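## Task

Secure the tube in the vise, then draw the blue-handled pin out of it without the clamped tube shifting. The entire pin must end up resting flat on the tray's floor, lower than the rim, and the tube must still be clamped in its original spot. Moving the tray is allowed only if it finishes upright on the table and away from both the tube and the vise's movable jaw. Nothing may touch the tube or the movable jaw at the end, not even by way of a loose object, and the result must hold without the robot's help. Release everything and back the gripper away at the end.

## Robot and tools

Robot: one six-joint arm with a two-finger parallel gripper. The fingers point along the gripper's own +x axis and close along its y axis. The reported end_effector_position is the spot between the finger pads, roughly 3 to 4 cm short of the fingertips. Occasionally a loose object gets a brief external shove. Anything pushed or dropped off the table counts as a failure.

Scene frame: origin on the table surface directly under the arm base, +z up, +y to the left when looking along +x. The base may be slightly tilted relative to the table, and the printed hand position can be a little wrong, especially far from the base.

Tools:

execute_actions {actions, pictures}. actions is a list holding at most one item. An empty list just reports the current state. A wait item is {"steps": n}, n up to 300 control steps of 1/30 s, counted from the previous result (thinking time between calls is included). A motion item is {"rows": [...], "steps": k} with k at most 15 (default 15) and up to 15 rows; each row is used for one step and the final row repeats to fill out k. pictures (true/false) controls whether camera images come back; by default they do.

A row is 7 numbers, each in [-1, 1]: dx, dy, dz, rx, ry, rz, opening. The first six are an offset, not a pose: they are expressed in the gripper's own axes and measured from the gripper pose printed in the most recent result that showed it (before any such result exists in a scene, from where the robot is when the action begins). Every row is counted from that same reference, not chained from the previous row. Scale: 1.0 equals 0.6 m of translation or 180 degrees of rotation; rx, ry, rz form a single rotation vector. All zeros therefore means return to the reference pose, not stand still. opening is absolute: +1 is fully open (0.088 m), about -0.80 is where empty fingers touch, and values down to -1 close no further. Closing from fully open needs at least about 0.5 s.

move {target, speed}. target is one 7-number row, laid out and referenced exactly as above (gripper-frame offset from the last shown pose, plus absolute opening). The gripper follows a straight path toward it lasting 0.5 to 10 s; paths needing longer are cut off at 10 s. speed is the path's top speed in m/s, 0.002 to 0.5, default 0.25; rotation is capped at twice that in rad/s. The opening is applied at the start. The path ignores obstacles, the real gripper lags and may overshoot the speed, particularly with the arm stretched out. Faster contact and aiming farther past a surface both mean harder impacts. The result adds a move: line giving the outcome (done = settled near target; otherwise off_target, moving, held, fault, ...), any limits that acted (paced = the sent pose was clipped; held = a safety check blocked some steps, after which the arm may jump faster than speed), and the remaining distance to target.

wait {seconds}: 0 to 10 s with no new command; returns an execute_actions-style result.

zoom_image {camera, region}: camera is cam_high or cam_low (both 504x504); region is [x0, y0, x1, y1] pixels from the top-left corner, no larger than 504 by 504. Gives a finer view of that camera's latest image.

finished_scene {scene}: pass the number of the current scene. Replying without any tool call ends everything.

Reading results: the state line gives end_effector_position (m), end_effector_quat_wxyz and velocities (m/s, rad/s) in the scene frame. Joint positions / Joint velocities list waist, shoulder, elbow, wrist pitch, wrist yaw, wrist roll, then the finger-pad gap (m). Ranges (rad): waist -3.054..3.054, shoulder 0..3.142, elbow 0..2.356, wrist pitch -1.571..1.571, wrist yaw -1.571..1.571, wrist roll -3.142..3.142. grip_measured is the actual finger opening on the command scale. Hand target, when printed, is the pose the controller is currently driving toward. A pose unreachable line, or HELD on a step, means the clearance check (which treats the base's mounting block as part of the arm) altered or blocked that command.

Motion behaviour: each step, the commanded pose is clipped to within 70 mm and 16 degrees of the measured pose, then tracked by damped inverse kinematics that favours position over orientation. After an action ends the arm only continues to the last clipped pose, so long reaches need follow-up commands. Joint friction can leave the gripper short or slightly tilted and may swallow tiny moves; check the pose after each motion and correct tilt. Time keeps running while you think.

Gripping: to hold something, command an opening well below grip_measured; the gap sets squeeze force (about 34 N per pad max). Readings may be off by about 1 mm consistently. Closing fast can squeeze too hard.

Things to avoid: joint torque reaching a load limit (N m: waist 17.8, shoulder 22, elbow 22, wrist pitch 5.8, wrist yaw 5.78, wrist roll 5.42, held weight included) stops the arm for 10 s and drops the rest of the call. Holding loads warms the motors; a MOTOR HOT line appears from 50 °C, and at 95 °C an OVER-TEMPERATURE FAULT holds the arm, possibly cutting power so it goes limp. Avoid drops, slips, slams, hard impacts and forceful pushes; move gently near the tube, vise and tray, and finish with the gripper open and clear of the tube and moving jaw.

Each tool is called after "Request:" as name(argument=value, ...), one argument or row to a line, values as JSON.

## Session

Request:
execute_actions(
  actions=[],
)

Scene clock: 0.00 s of 6060.00 s.
end_effector_position=(+0.1617, -0.4371, +0.1650) grip_measured=+0.823 end_effector_quat_wxyz=(+0.819, -0.326, +0.469, -0.054) end_effector_velocity=(+0.001, +0.005, -0.001) end_effector_angular_velocity=(+0.021, -0.010, +0.016)
Joint positions: [-1.364  2.028  1.271 -0.256 -0.439 -1.64   0.079]
Joint velocities: [-0.002 -0.002 -0.002 -0.022 -0.022 -0.007  0.   ]
Motor temperatures (°C, as the motors report them): [23 22 24 23 23 24]
Heat: hottest elbow 24 °C (+0.0 °C/min).
Hand target: +0.162, -0.437, +0.165; +0.819, -0.326, +0.469, -0.054

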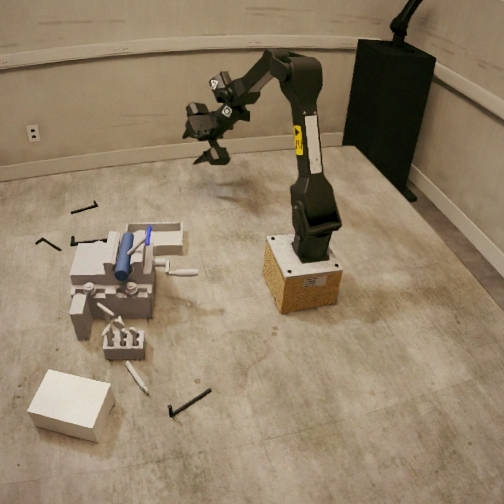

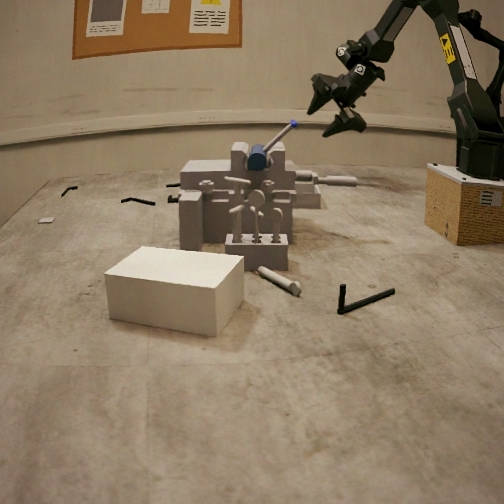

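Request:
zoom_image(
  camera="cam_high",
  region=[50, 200, 230, 350],
)

Request:
zoom_image(
  camera="cam_low",
  region=[170, 100, 370, 260],
)

Region (50, 200, 230, 350) of cam_high's 504x504 image, scaled by 2.800, with more detail than that image has.

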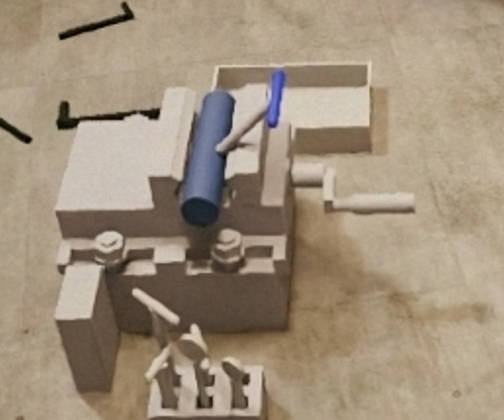

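Region (170, 100, 370, 260) of cam_low's 504x504 image, scaled by 2.520, with more detail than that image has; it fills the top 403 rows of this view, and the rest is white.

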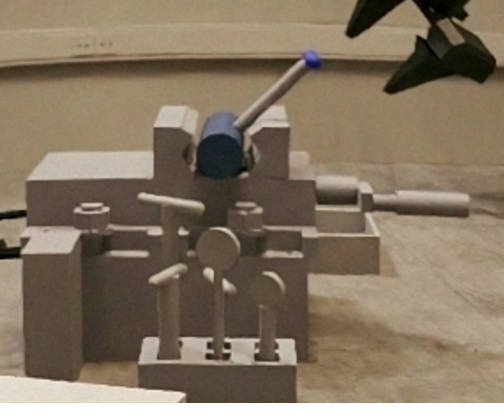

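Request:
move(
  target=[0,0,0,0.126,0.162,0.177,1],
  speed=0.4,
)

Request:
move(
  target=[-0.06,0.75,0.18,0,0,0,1],
  speed=0.4,
)

Scene clock: 15.80 s of 6060.00 s.
end_effector_position=(+0.1612, -0.4371, +0.1704) grip_measured=+0.986 end_effector_quat_wxyz=(+0.711, -0.003, +0.703, -0.003) end_effector_velocity=(-0.002, +0.003, +0.008) end_effector_angular_velocity=(+0.019, -0.001, +0.006)
Joint positions: [-1.22   2.445  2.179 -1.334  0.023 -1.206  0.087]
Joint velocities: [-0.002  0.002  0.037 -0.051 -0.007 -0.007  0.   ]
Motor temperatures (°C, as the motors report them): [23 27 26 24 23 24]
Heat: hottest shoulder 27 °C (+11.4 °C/min).
Hand target: +0.162, -0.437, +0.163; +0.709, +0.003, +0.706, +0.002
Off the commanded pose: 0.005 m, 1 deg.
move: done

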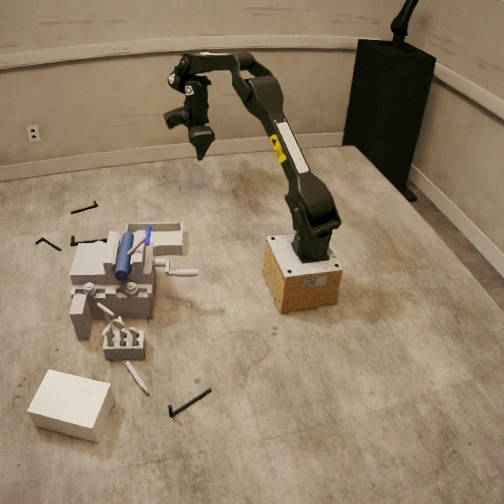

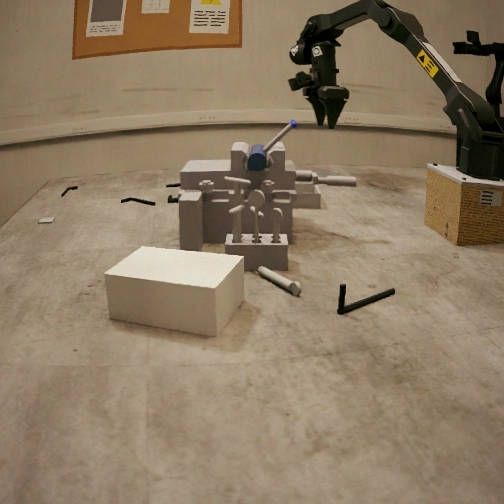

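Scene clock: 17.53 s of 6060.00 s.
end_effector_position=(+0.2713, +0.0146, +0.2061) grip_measured=+0.986 end_effector_quat_wxyz=(+0.712, +0.001, +0.702, +0.002) end_effector_velocity=(-0.004, +0.004, +0.001) end_effector_angular_velocity=(+0.022, +0.018, -0.005)
Joint positions: [ 0.012  1.635  1.165 -1.131 -0.032  0.025  0.087]
Joint velocities: [ 0.002 -0.002  0.002 -0.022 -0.022  0.007 -0.   ]
Motor temperatures (°C, as the motors report them): [23 27 26 24 23 24]
Heat: hottest shoulder 27 °C (+10.3 °C/min).
Hand target: +0.273, +0.015, +0.205; +0.710, +0.000, +0.705, +0.001
Off the commanded pose: 0.004 m, 1 deg.
move: done

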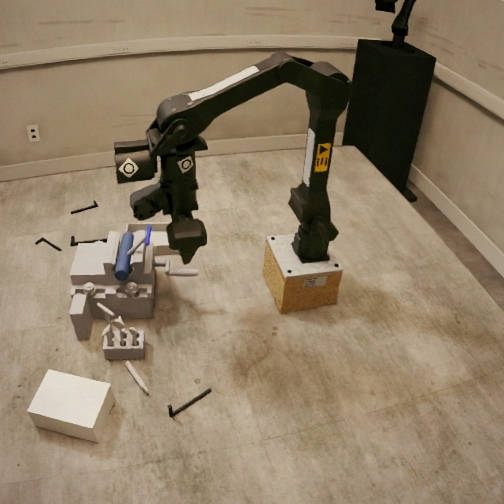

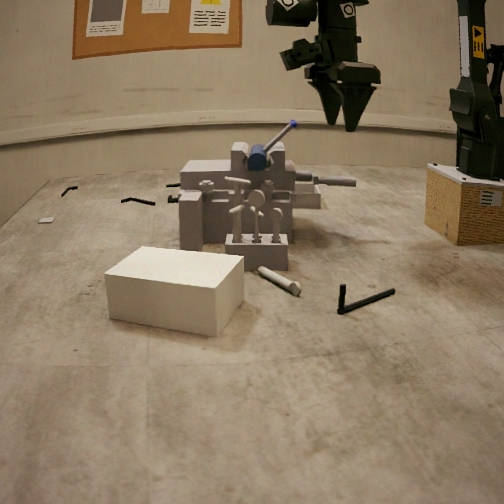

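Request:
move(
  target=[0.12,0,0,0,0,0,1],
)

Request:
zoom_image(
  camera="cam_high",
  region=[50, 200, 230, 350],
)

Scene clock: 21.43 s of 6060.00 s.
end_effector_position=(+0.2754, +0.0133, +0.1395) grip_measured=+0.986 end_effector_quat_wxyz=(+0.719, +0.001, +0.695, +0.002) end_effector_velocity=(+0.001, +0.002, -0.001) end_effector_angular_velocity=(+0.007, -0.002, +0.010)
Joint positions: [ 0.014  1.718  0.973 -0.837 -0.032  0.027  0.087]
Joint velocities: [ 0.002  0.002 -0.002  0.007 -0.007 -0.007 -0.   ]
Motor temperatures (°C, as the motors report them): [23 27 27 24 23 24]
Heat: hottest shoulder 27 °C (+8.4 °C/min).
Hand target: +0.272, +0.014, +0.134; +0.712, +0.001, +0.702, +0.002
Off the commanded pose: 0.006 m, 1 deg.
move: done

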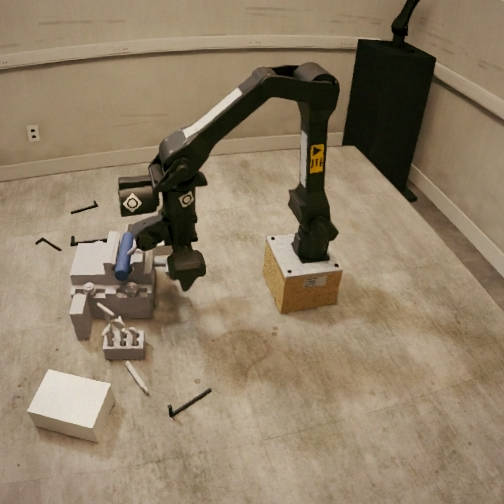

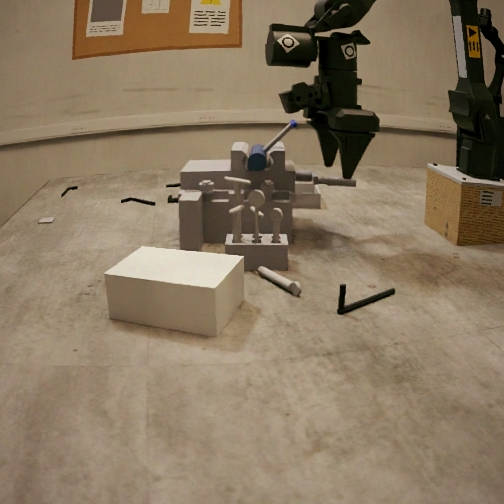

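Region (50, 200, 230, 350) of cam_high's 504x504 image, scaled by 2.800, with more detail than that image has.

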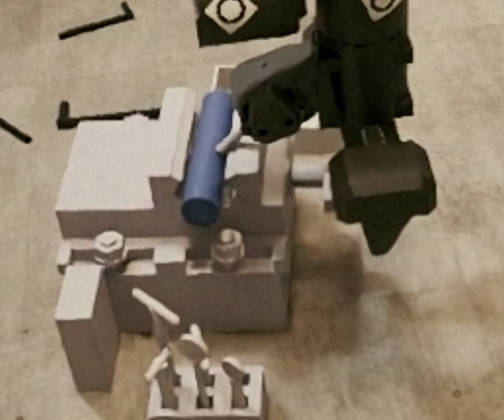

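Request:
move(
  target=[-0.03,0,0,0.995,0,0,1],
  speed=0.5,
)

Request:
move(
  target=[0.095,0.01,0,0,0,0,1],
  speed=0.1,
)

Scene clock: 30.23 s of 6060.00 s.
end_effector_position=(+0.2746, +0.0138, +0.1554) grip_measured=+0.986 end_effector_quat_wxyz=(+0.010, +0.716, +0.016, -0.698) end_effector_velocity=(-0.002, +0.004, +0.001) end_effector_angular_velocity=(+0.022, +0.003, +0.010)
Joint positions: [ 0.012  1.694  1.015 -0.91  -0.036  3.13   0.087]
Joint velocities: [ 0.002 -0.007 -0.002 -0.007 -0.022 -0.007 -0.   ]
Motor temperatures (°C, as the motors report them): [23 27 27 24 23 24]
Heat: hottest shoulder 27 °C (+6.0 °C/min).
Hand target: +0.275, +0.013, +0.158; +0.007, +0.718, +0.014, -0.695
Off the commanded pose: 0.002 m, 1 deg.
joint sent to its limit — the command would take joint 6 (wrist roll) past its upper limit, so that joint was sent only as far as its limit.
move: done

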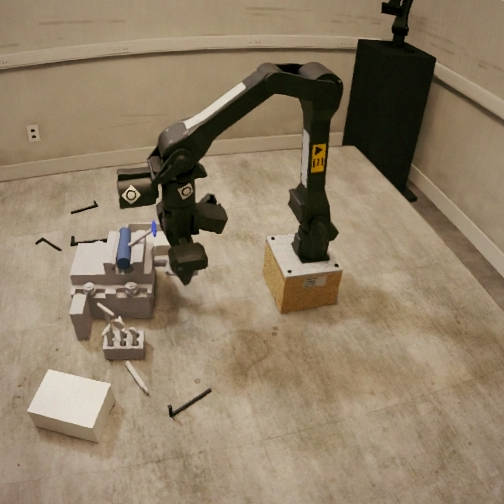

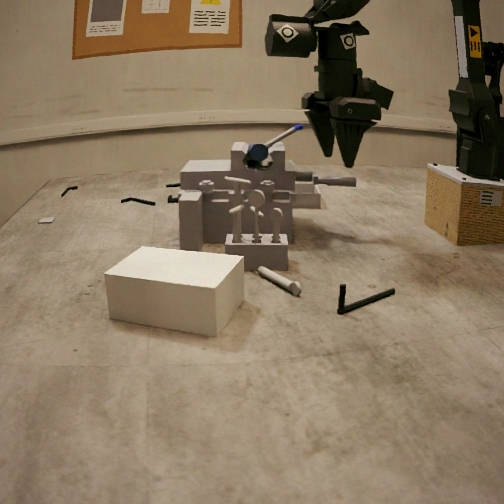

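Scene clock: 31.13 s of 6060.00 s.
end_effector_position=(+0.2770, +0.0089, +0.1051) grip_measured=+0.985 end_effector_quat_wxyz=(+0.011, +0.720, +0.015, -0.694) end_effector_velocity=(+0.001, +0.002, +0.001) end_effector_angular_velocity=(+0.007, -0.012, +0.010)
Joint positions: [ 0.     1.792  0.901 -0.687 -0.034  3.119  0.087]
Joint velocities: [ 0.002 -0.007 -0.002  0.007 -0.007 -0.007  0.   ]
Motor temperatures (°C, as the motors report them): [23 27 27 24 23 24]
Heat: hottest shoulder 27 °C (+5.8 °C/min).
Hand target: +0.276, +0.008, +0.098; +0.010, +0.716, +0.016, -0.698
Off the commanded pose: 0.007 m, 1 deg.
move: done

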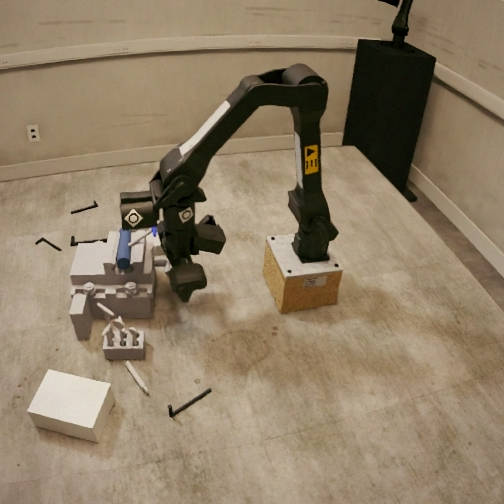

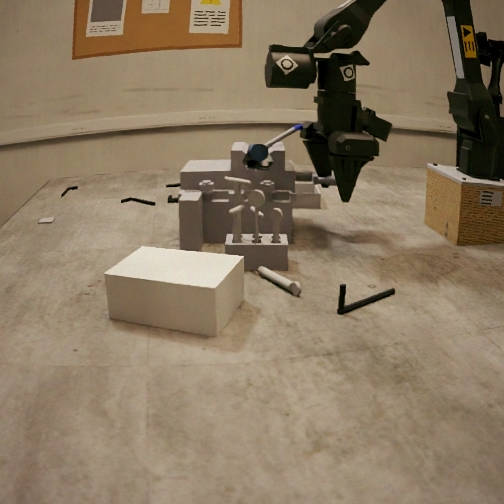

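Request:
move(
  target=[0,0,0.02,0,0,0,-0.3],
  speed=0.1,
)

Request:
zoom_image(
  camera="cam_low",
  region=[200, 100, 400, 260],
)

Request:
zoom_image(
  camera="cam_high",
  region=[50, 200, 230, 350],
)

Scene clock: 36.13 s of 6060.00 s.
end_effector_position=(+0.2771, -0.0064, +0.1088) grip_measured=-0.292 end_effector_quat_wxyz=(+0.018, +0.731, -0.012, -0.682) end_effector_velocity=(-0.001, +0.000, -0.001) end_effector_angular_velocity=(+0.006, -0.002, +0.020)
Joint positions: [-0.029  1.761  0.878 -0.663  0.015  3.118  0.025]
Joint velocities: [-0.002 -0.002 -0.007  0.007 -0.007 -0.022  0.   ]
Motor temperatures (°C, as the motors report them): [23 27 27 24 23 24]
Heat: hottest shoulder 27 °C (+5.0 °C/min).
Hand target: +0.265, +0.008, +0.105; +0.011, +0.720, +0.015, -0.694
Off the commanded pose: 0.020 m, 4 deg.
move: off_target

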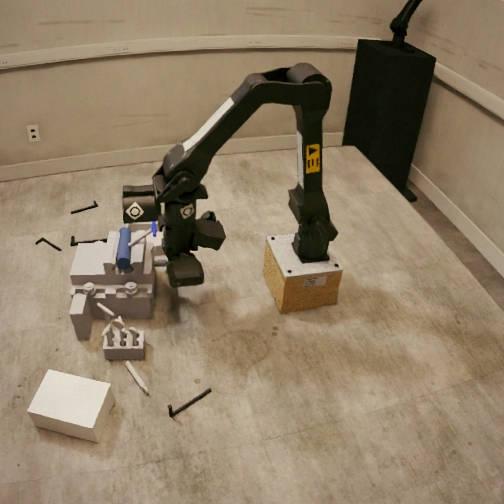

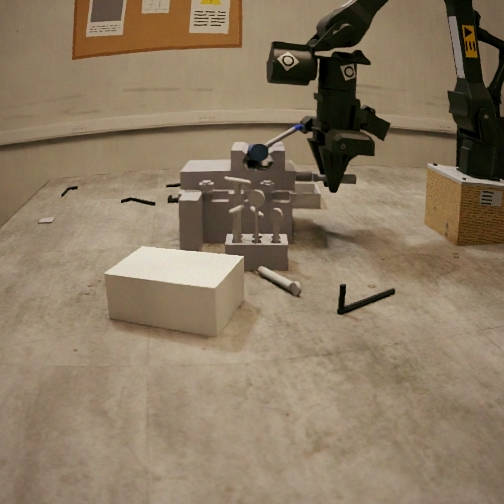

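Region (200, 100, 400, 260) of cam_low's 504x504 image, scaled by 2.520, with more detail than that image has; it fills the top 403 rows of this view, and the rest is white.

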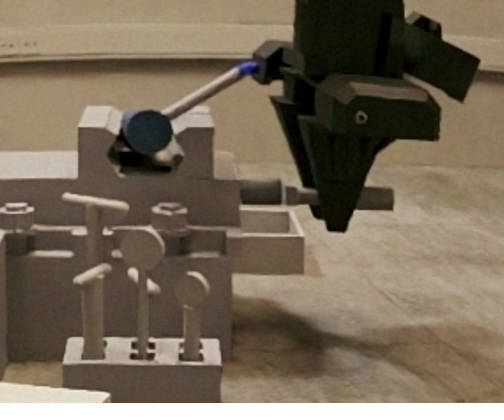

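Region (50, 200, 230, 350) of cam_high's 504x504 image, scaled by 2.800, with more detail than that image has.

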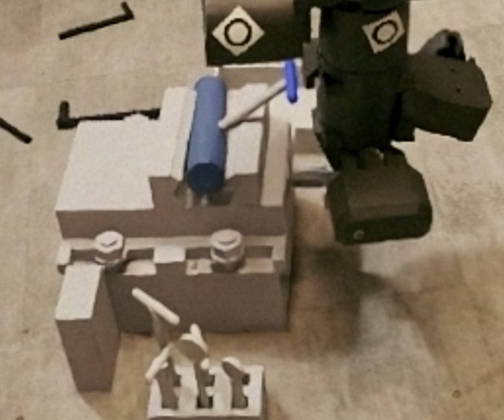

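Request:
move(
  target=[-0.2,0,0.03,0,0,0,0.2],
)

Request:
move(
  target=[0,0.3,-0.2,0,0,0,-0.9],
)

Request:
move(
  target=[0.11,0,0,0,0,0,-0.9],
)

Request:
zoom_image(
  camera="cam_high",
  region=[50, 150, 230, 300],
)

Scene clock: 50.07 s of 6060.00 s.
end_effector_position=(+0.2504, -0.0012, +0.2248) grip_measured=+0.200 end_effector_quat_wxyz=(+0.017, +0.728, -0.012, -0.685) end_effector_velocity=(-0.002, -0.000, -0.001) end_effector_angular_velocity=(-0.007, +0.012, -0.006)
Joint positions: [-0.024  1.506  1.113 -1.162  0.013  3.124  0.049]
Joint velocities: [ 0.002  0.002 -0.002 -0.007  0.007  0.007 -0.   ]
Motor temperatures (°C, as the motors report them): [23 28 27 25 25 24]
Heat: hottest shoulder 28 °C (+4.8 °C/min).
Hand target: +0.252, -0.000, +0.228; +0.018, +0.731, -0.012, -0.682
Off the commanded pose: 0.002 m, 0 deg.
move: done

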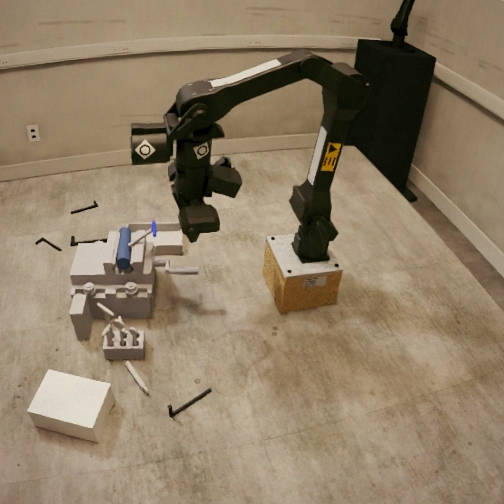

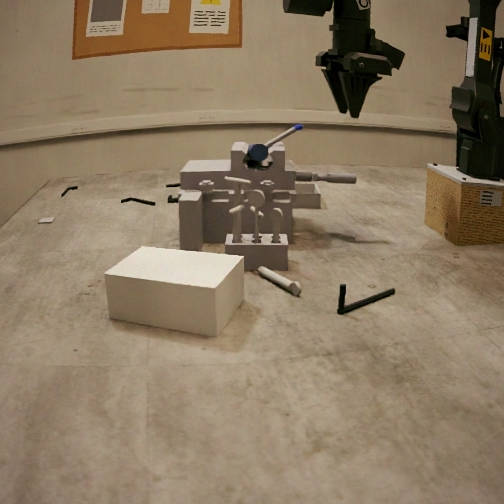

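Scene clock: 51.47 s of 6060.00 s.
end_effector_position=(+0.3686, -0.1815, +0.2443) grip_measured=-0.810 end_effector_quat_wxyz=(+0.020, +0.733, -0.017, -0.680) end_effector_velocity=(-0.004, +0.002, -0.001) end_effector_angular_velocity=(+0.016, +0.017, +0.005)
Joint positions: [-0.47   2.119  1.914 -1.329  0.008  2.681  0.   ]
Joint velocities: [-0.002  0.002  0.002 -0.022 -0.007 -0.007  0.   ]
Motor temperatures (°C, as the motors report them): [23 28 27 25 25 24]
Heat: hottest shoulder 28 °C (+4.7 °C/min).
Hand target: +0.370, -0.182, +0.239; +0.018, +0.729, -0.012, -0.684
Off the commanded pose: 0.006 m, 1 deg.
move: done

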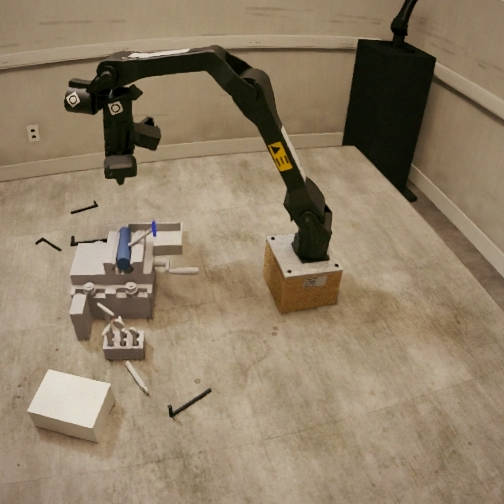

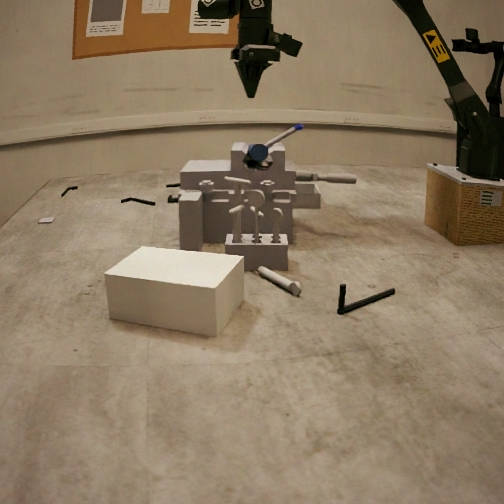

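Scene clock: 52.30 s of 6060.00 s.
end_effector_position=(+0.3755, -0.1852, +0.1871) grip_measured=-0.810 end_effector_quat_wxyz=(+0.023, +0.739, -0.020, -0.673) end_effector_velocity=(-0.002, -0.001, +0.001) end_effector_angular_velocity=(-0.005, +0.005, -0.011)
Joint positions: [-0.47   2.137  1.712 -1.087  0.008  2.681  0.   ]
Joint velocities: [-0.002 -0.002  0.002 -0.007  0.007  0.007  0.   ]
Motor temperatures (°C, as the motors report them): [23 28 27 25 25 24]
Heat: hottest shoulder 28 °C (+4.6 °C/min).
Hand target: +0.373, -0.185, +0.179; +0.020, +0.733, -0.017, -0.680
Off the commanded pose: 0.009 m, 1 deg.
move: off_target

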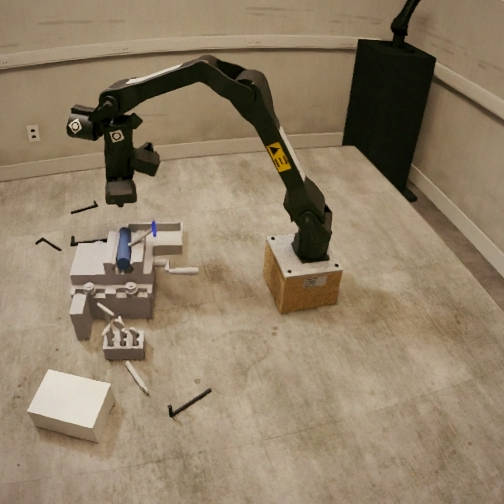

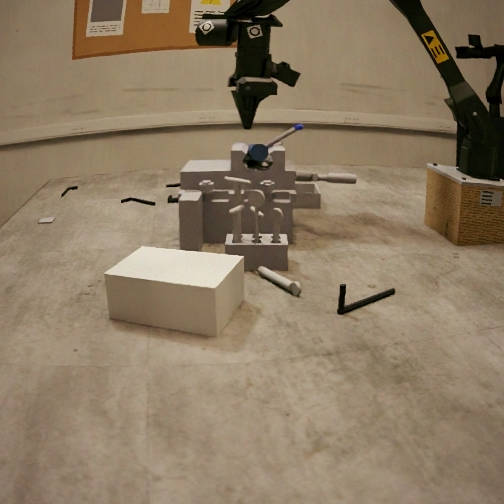

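Region (50, 150, 230, 300) of cam_high's 504x504 image, scaled by 2.800, with more detail than that image has.

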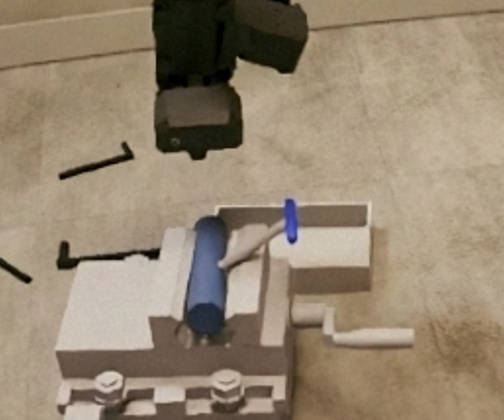

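Down 4.5cm, -x 1.5cm, then push +y.

Request:
move(
  target=[0.08,0,0.03,0,0,0,-0.9],
)

Request:
move(
  target=[0,-0.08,0,0,0,0,-0.9],
  speed=0.05,
)

Request:
zoom_image(
  camera="cam_high",
  region=[50, 150, 230, 300],
)

Scene clock: 57.67 s of 6060.00 s.
end_effector_position=(+0.3651, -0.1890, +0.1422) grip_measured=-0.810 end_effector_quat_wxyz=(+0.025, +0.743, -0.023, -0.669) end_effector_velocity=(-0.001, -0.002, -0.001) end_effector_angular_velocity=(+0.005, -0.005, +0.001)
Joint positions: [-0.489  2.137  1.528 -0.89   0.008  2.663  0.   ]
Joint velocities: [-0.007 -0.002 -0.007  0.007 -0.007 -0.007  0.   ]
Motor temperatures (°C, as the motors report them): [23 29 27 24 24 24]
Heat: hottest shoulder 29 °C (+5.2 °C/min).
Hand target: +0.362, -0.188, +0.138; +0.023, +0.739, -0.020, -0.672
Off the commanded pose: 0.006 m, 1 deg.
move: done

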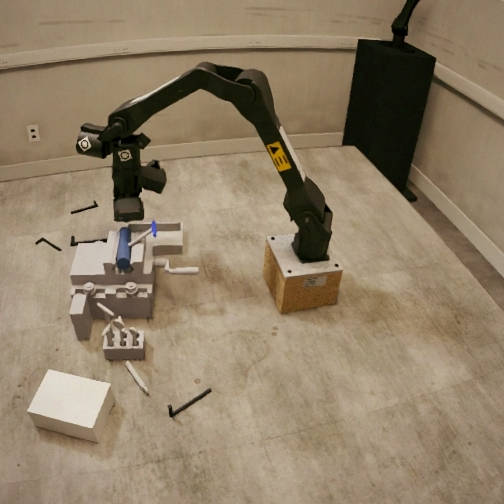

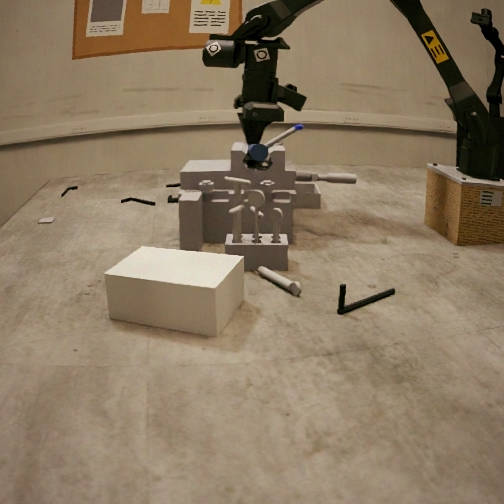

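Scene clock: 58.90 s of 6060.00 s.
end_effector_position=(+0.3671, -0.1468, +0.1395) grip_measured=-0.810 end_effector_quat_wxyz=(+0.025, +0.743, -0.028, -0.668) end_effector_velocity=(-0.000, +0.000, +0.001) end_effector_angular_velocity=(+0.019, -0.015, -0.012)
Joint positions: [-0.387  2.082  1.433 -0.848  0.022  2.771  0.   ]
Joint velocities: [-0.007 -0.007 -0.007  0.007 -0.022  0.007  0.   ]
Motor temperatures (°C, as the motors report them): [23 29 27 24 24 24]
Heat: hottest shoulder 29 °C (+5.1 °C/min).
Hand target: +0.365, -0.141, +0.139; +0.025, +0.742, -0.022, -0.669
Off the commanded pose: 0.006 m, 1 deg.
move: done

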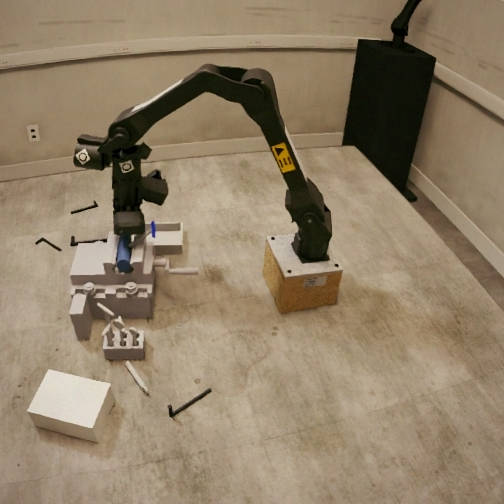

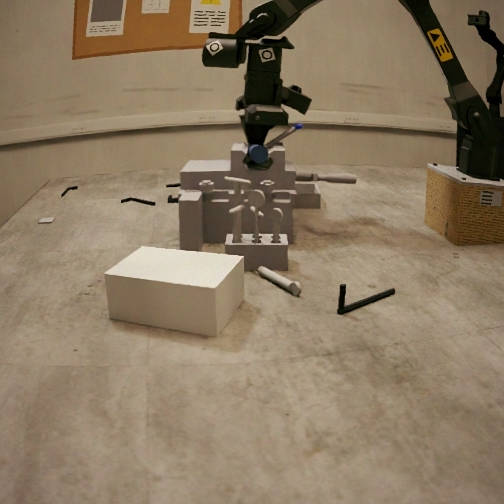

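Region (50, 150, 230, 300) of cam_high's 504x504 image, scaled by 2.800, with more detail than that image has.

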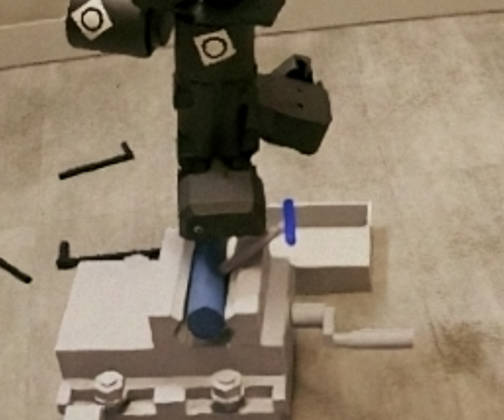

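Request:
move(
  target=[0,-0.045,0,0,0,0,-0.9],
  speed=0.05,
)

Request:
move(
  target=[-0.14,0.02,0,0,0,0,-0.9],
)

Request:
zoom_image(
  camera="cam_low",
  region=[200, 100, 400, 260],
)

Scene clock: 62.93 s of 6060.00 s.
end_effector_position=(+0.3715, -0.1282, +0.1415) grip_measured=-0.810 end_effector_quat_wxyz=(+0.027, +0.747, -0.037, -0.663) end_effector_velocity=(-0.005, +0.002, -0.000) end_effector_angular_velocity=(+0.017, +0.017, -0.023)
Joint positions: [-0.333  2.058  1.405 -0.827  0.037  2.835  0.   ]
Joint velocities: [-0.002 -0.002 -0.002 -0.022 -0.007  0.022  0.   ]
Motor temperatures (°C, as the motors report them): [23 30 27 24 24 24]
Heat: hottest shoulder 30 °C (+6.0 °C/min).
Hand target: +0.367, -0.120, +0.137; +0.025, +0.743, -0.028, -0.668
Off the commanded pose: 0.010 m, 1 deg.
move: off_target

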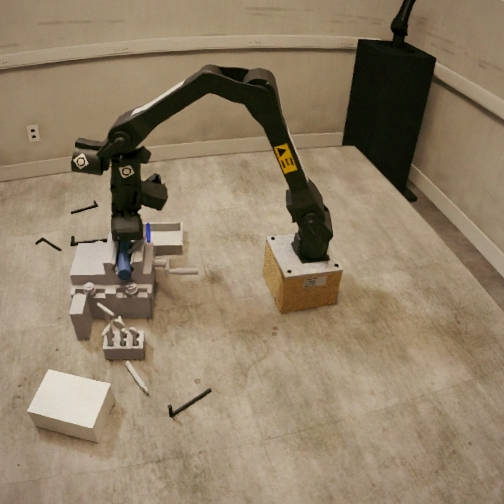

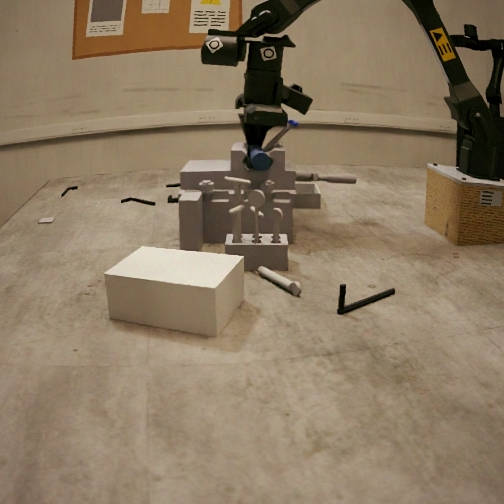

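Scene clock: 63.80 s of 6060.00 s.
end_effector_position=(+0.3615, -0.1308, +0.2237) grip_measured=-0.810 end_effector_quat_wxyz=(+0.027, +0.746, -0.037, -0.665) end_effector_velocity=(-0.004, +0.004, -0.001) end_effector_angular_velocity=(+0.027, +0.014, +0.008)
Joint positions: [-0.35   1.962  1.605 -1.126  0.038  2.818  0.   ]
Joint velocities: [-0.002 -0.002 -0.002 -0.022 -0.022 -0.007  0.   ]
Motor temperatures (°C, as the motors report them): [23 30 27 24 24 24]
Heat: hottest shoulder 30 °C (+6.0 °C/min).
Hand target: +0.362, -0.132, +0.226; +0.027, +0.747, -0.037, -0.663
Off the commanded pose: 0.003 m, 0 deg.
move: done

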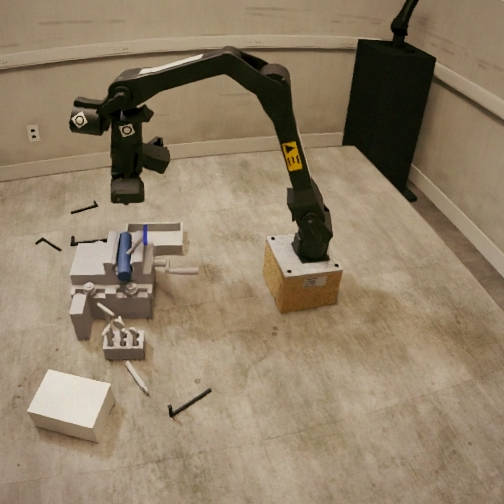

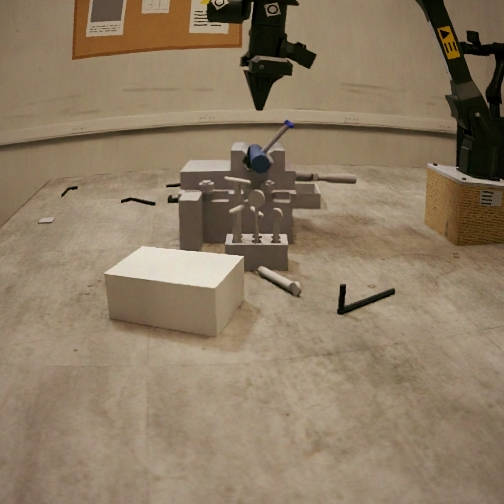

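Region (200, 100, 400, 260) of cam_low's 504x504 image, scaled by 2.520, with more detail than that image has; it fills the top 403 rows of this view, and the rest is white.

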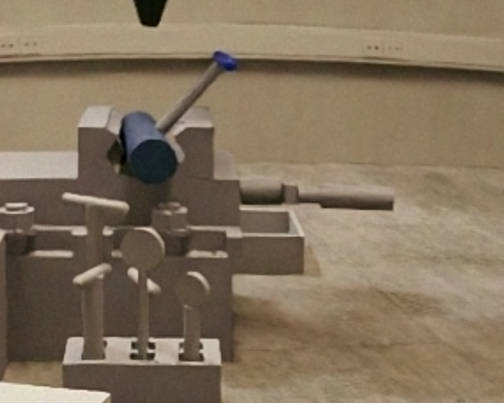

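Request:
move(
  target=[0.03,-0.19,0.17,0,-0.036,-0.029,0],
)

Scene clock: 69.67 s of 6060.00 s.
end_effector_position=(+0.2678, -0.0185, +0.1857) grip_measured=+0.000 end_effector_quat_wxyz=(-0.006, +0.708, -0.005, -0.706) end_effector_velocity=(-0.005, -0.001, -0.001) end_effector_angular_velocity=(-0.006, +0.013, -0.025)
Joint positions: [-0.104  1.654  1.097 -1.057 -0.025  3.067  0.039]
Joint velocities: [-0.002 -0.007 -0.012 -0.007  0.007  0.022 -0.   ]
Motor temperatures (°C, as the motors report them): [23 31 28 24 24 24]
Heat: hottest shoulder 31 °C (+6.0 °C/min).
Hand target: +0.265, -0.017, +0.184; -0.007, +0.708, -0.004, -0.707
Off the commanded pose: 0.004 m, 0 deg.
move: done

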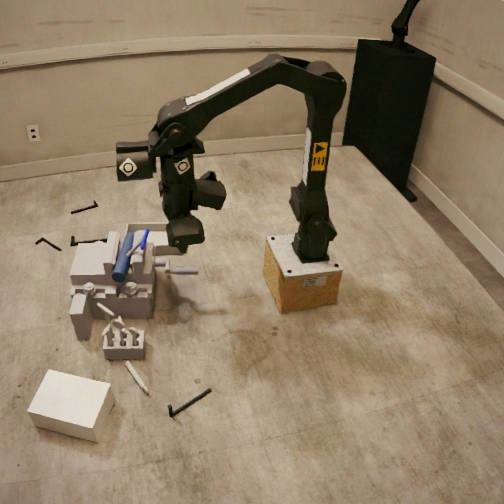

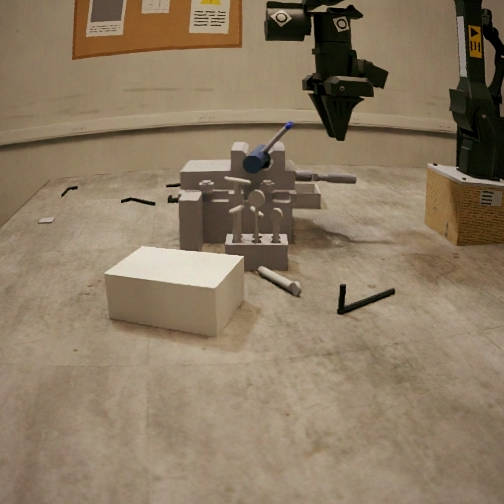

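Brushed it again, still fine. Descend and grip.

Request:
move(
  target=[0.15,0,0.015,0,0,0,0],
  speed=0.15,
)

Request:
move(
  target=[0,0,0,0,0,0,-0.8],
)

Request:
move(
  target=[-0.05,0.05,0,0,0,0,-0.8],
  speed=0.05,
)

Request:
zoom_image(
  camera="cam_low",
  region=[200, 100, 400, 260],
)

Scene clock: 77.00 s of 6060.00 s.
end_effector_position=(+0.2623, -0.0198, +0.1005) grip_measured=+0.000 end_effector_quat_wxyz=(-0.005, +0.715, -0.005, -0.699) end_effector_velocity=(-0.002, +0.001, +0.000) end_effector_angular_velocity=(+0.008, +0.007, -0.010)
Joint positions: [-0.103  1.77   0.848 -0.674 -0.025  3.068  0.039]
Joint velocities: [-0.002 -0.002 -0.002 -0.007 -0.007  0.007  0.   ]
Motor temperatures (°C, as the motors report them): [23 31 28 24 24 24]
Heat: hottest shoulder 31 °C (+4.0 °C/min).
Hand target: +0.258, -0.019, +0.096; -0.006, +0.708, -0.005, -0.706
Off the commanded pose: 0.006 m, 1 deg.
move: done

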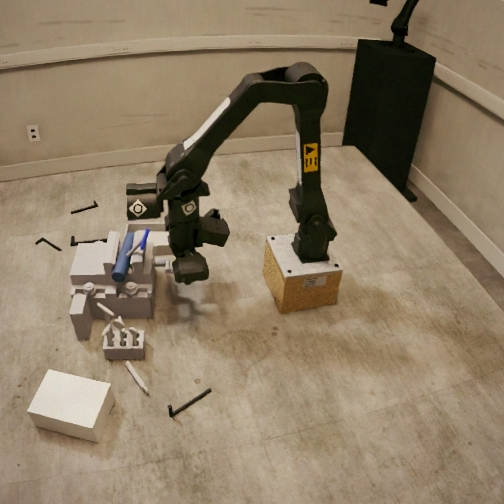

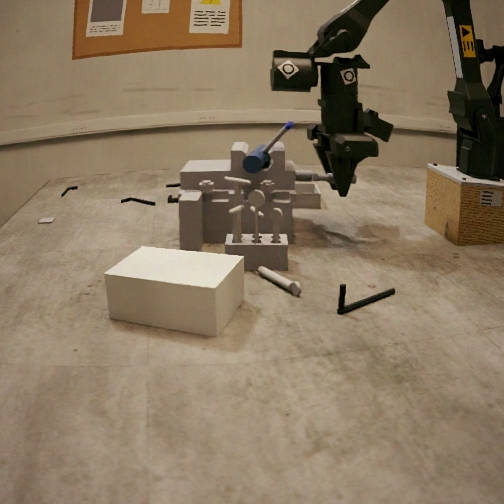

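Scene clock: 77.50 s of 6060.00 s.
end_effector_position=(+0.2627, -0.0104, +0.1005) grip_measured=-0.489 end_effector_quat_wxyz=(-0.015, +0.715, +0.009, -0.699) end_effector_velocity=(-0.005, -0.000, +0.000) end_effector_angular_velocity=(+0.009, +0.021, -0.000)
Joint positions: [-0.087  1.77   0.848 -0.676 -0.06   3.077  0.015]
Joint velocities: [-0.007 -0.002 -0.002 -0.022 -0.007 -0.007  0.   ]
Motor temperatures (°C, as the motors report them): [23 31 28 24 24 24]
Heat: hottest shoulder 31 °C (+4.0 °C/min).
Hand target: +0.262, -0.020, +0.101; -0.005, +0.715, -0.005, -0.700
Off the commanded pose: 0.009 m, 2 deg.
move: off_target

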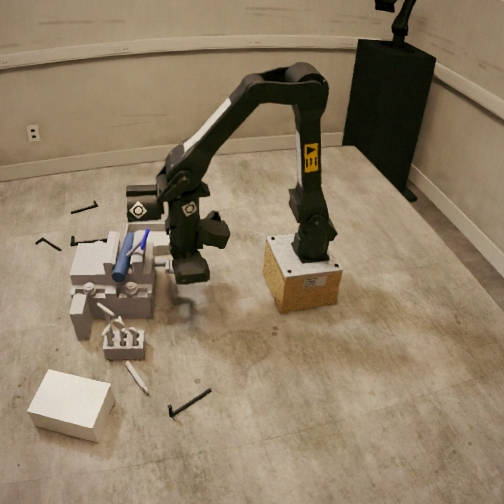

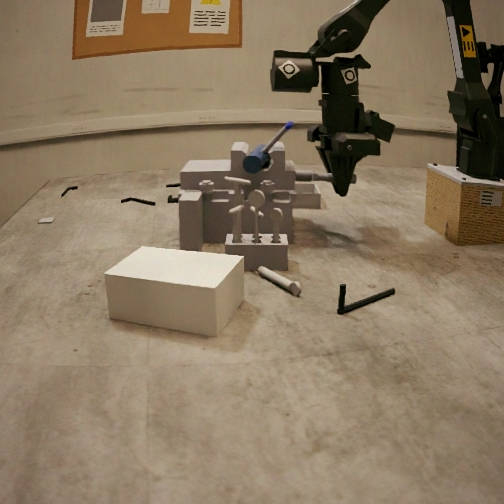

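Scene clock: 78.73 s of 6060.00 s.
end_effector_position=(+0.2581, -0.0373, +0.1282) grip_measured=-0.493 end_effector_quat_wxyz=(-0.023, +0.711, +0.011, -0.703) end_effector_velocity=(-0.002, -0.000, +0.000) end_effector_angular_velocity=(+0.009, +0.005, -0.000)
Joint positions: [-0.199  1.716  0.913 -0.814 -0.069  2.973  0.015]
Joint velocities: [-0.007 -0.002 -0.002 -0.007 -0.007 -0.007 -0.   ]
Motor temperatures (°C, as the motors report them): [23 30 28 24 24 24]
Heat: hottest shoulder 30 °C (+3.0 °C/min).
Hand target: +0.262, -0.041, +0.130; -0.015, +0.715, +0.009, -0.699
Off the commanded pose: 0.006 m, 1 deg.
move: done

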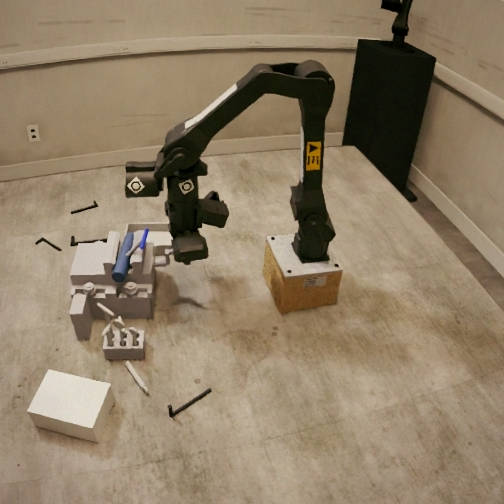

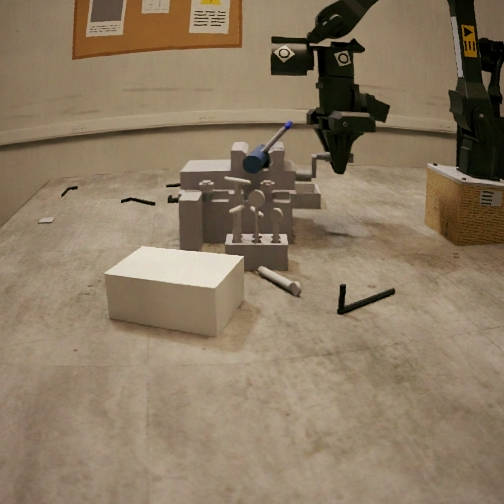

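Region (200, 100, 400, 260) of cam_low's 504x504 image, scaled by 2.520, with more detail than that image has; it fills the top 403 rows of this view, and the rest is white.

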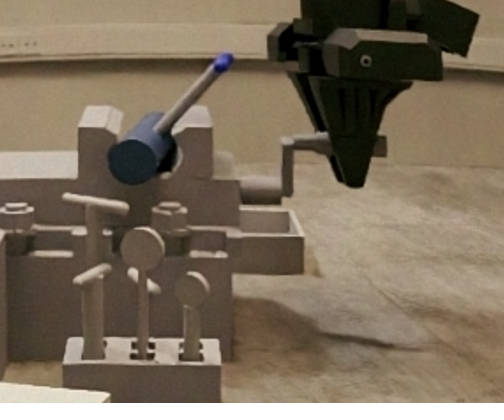

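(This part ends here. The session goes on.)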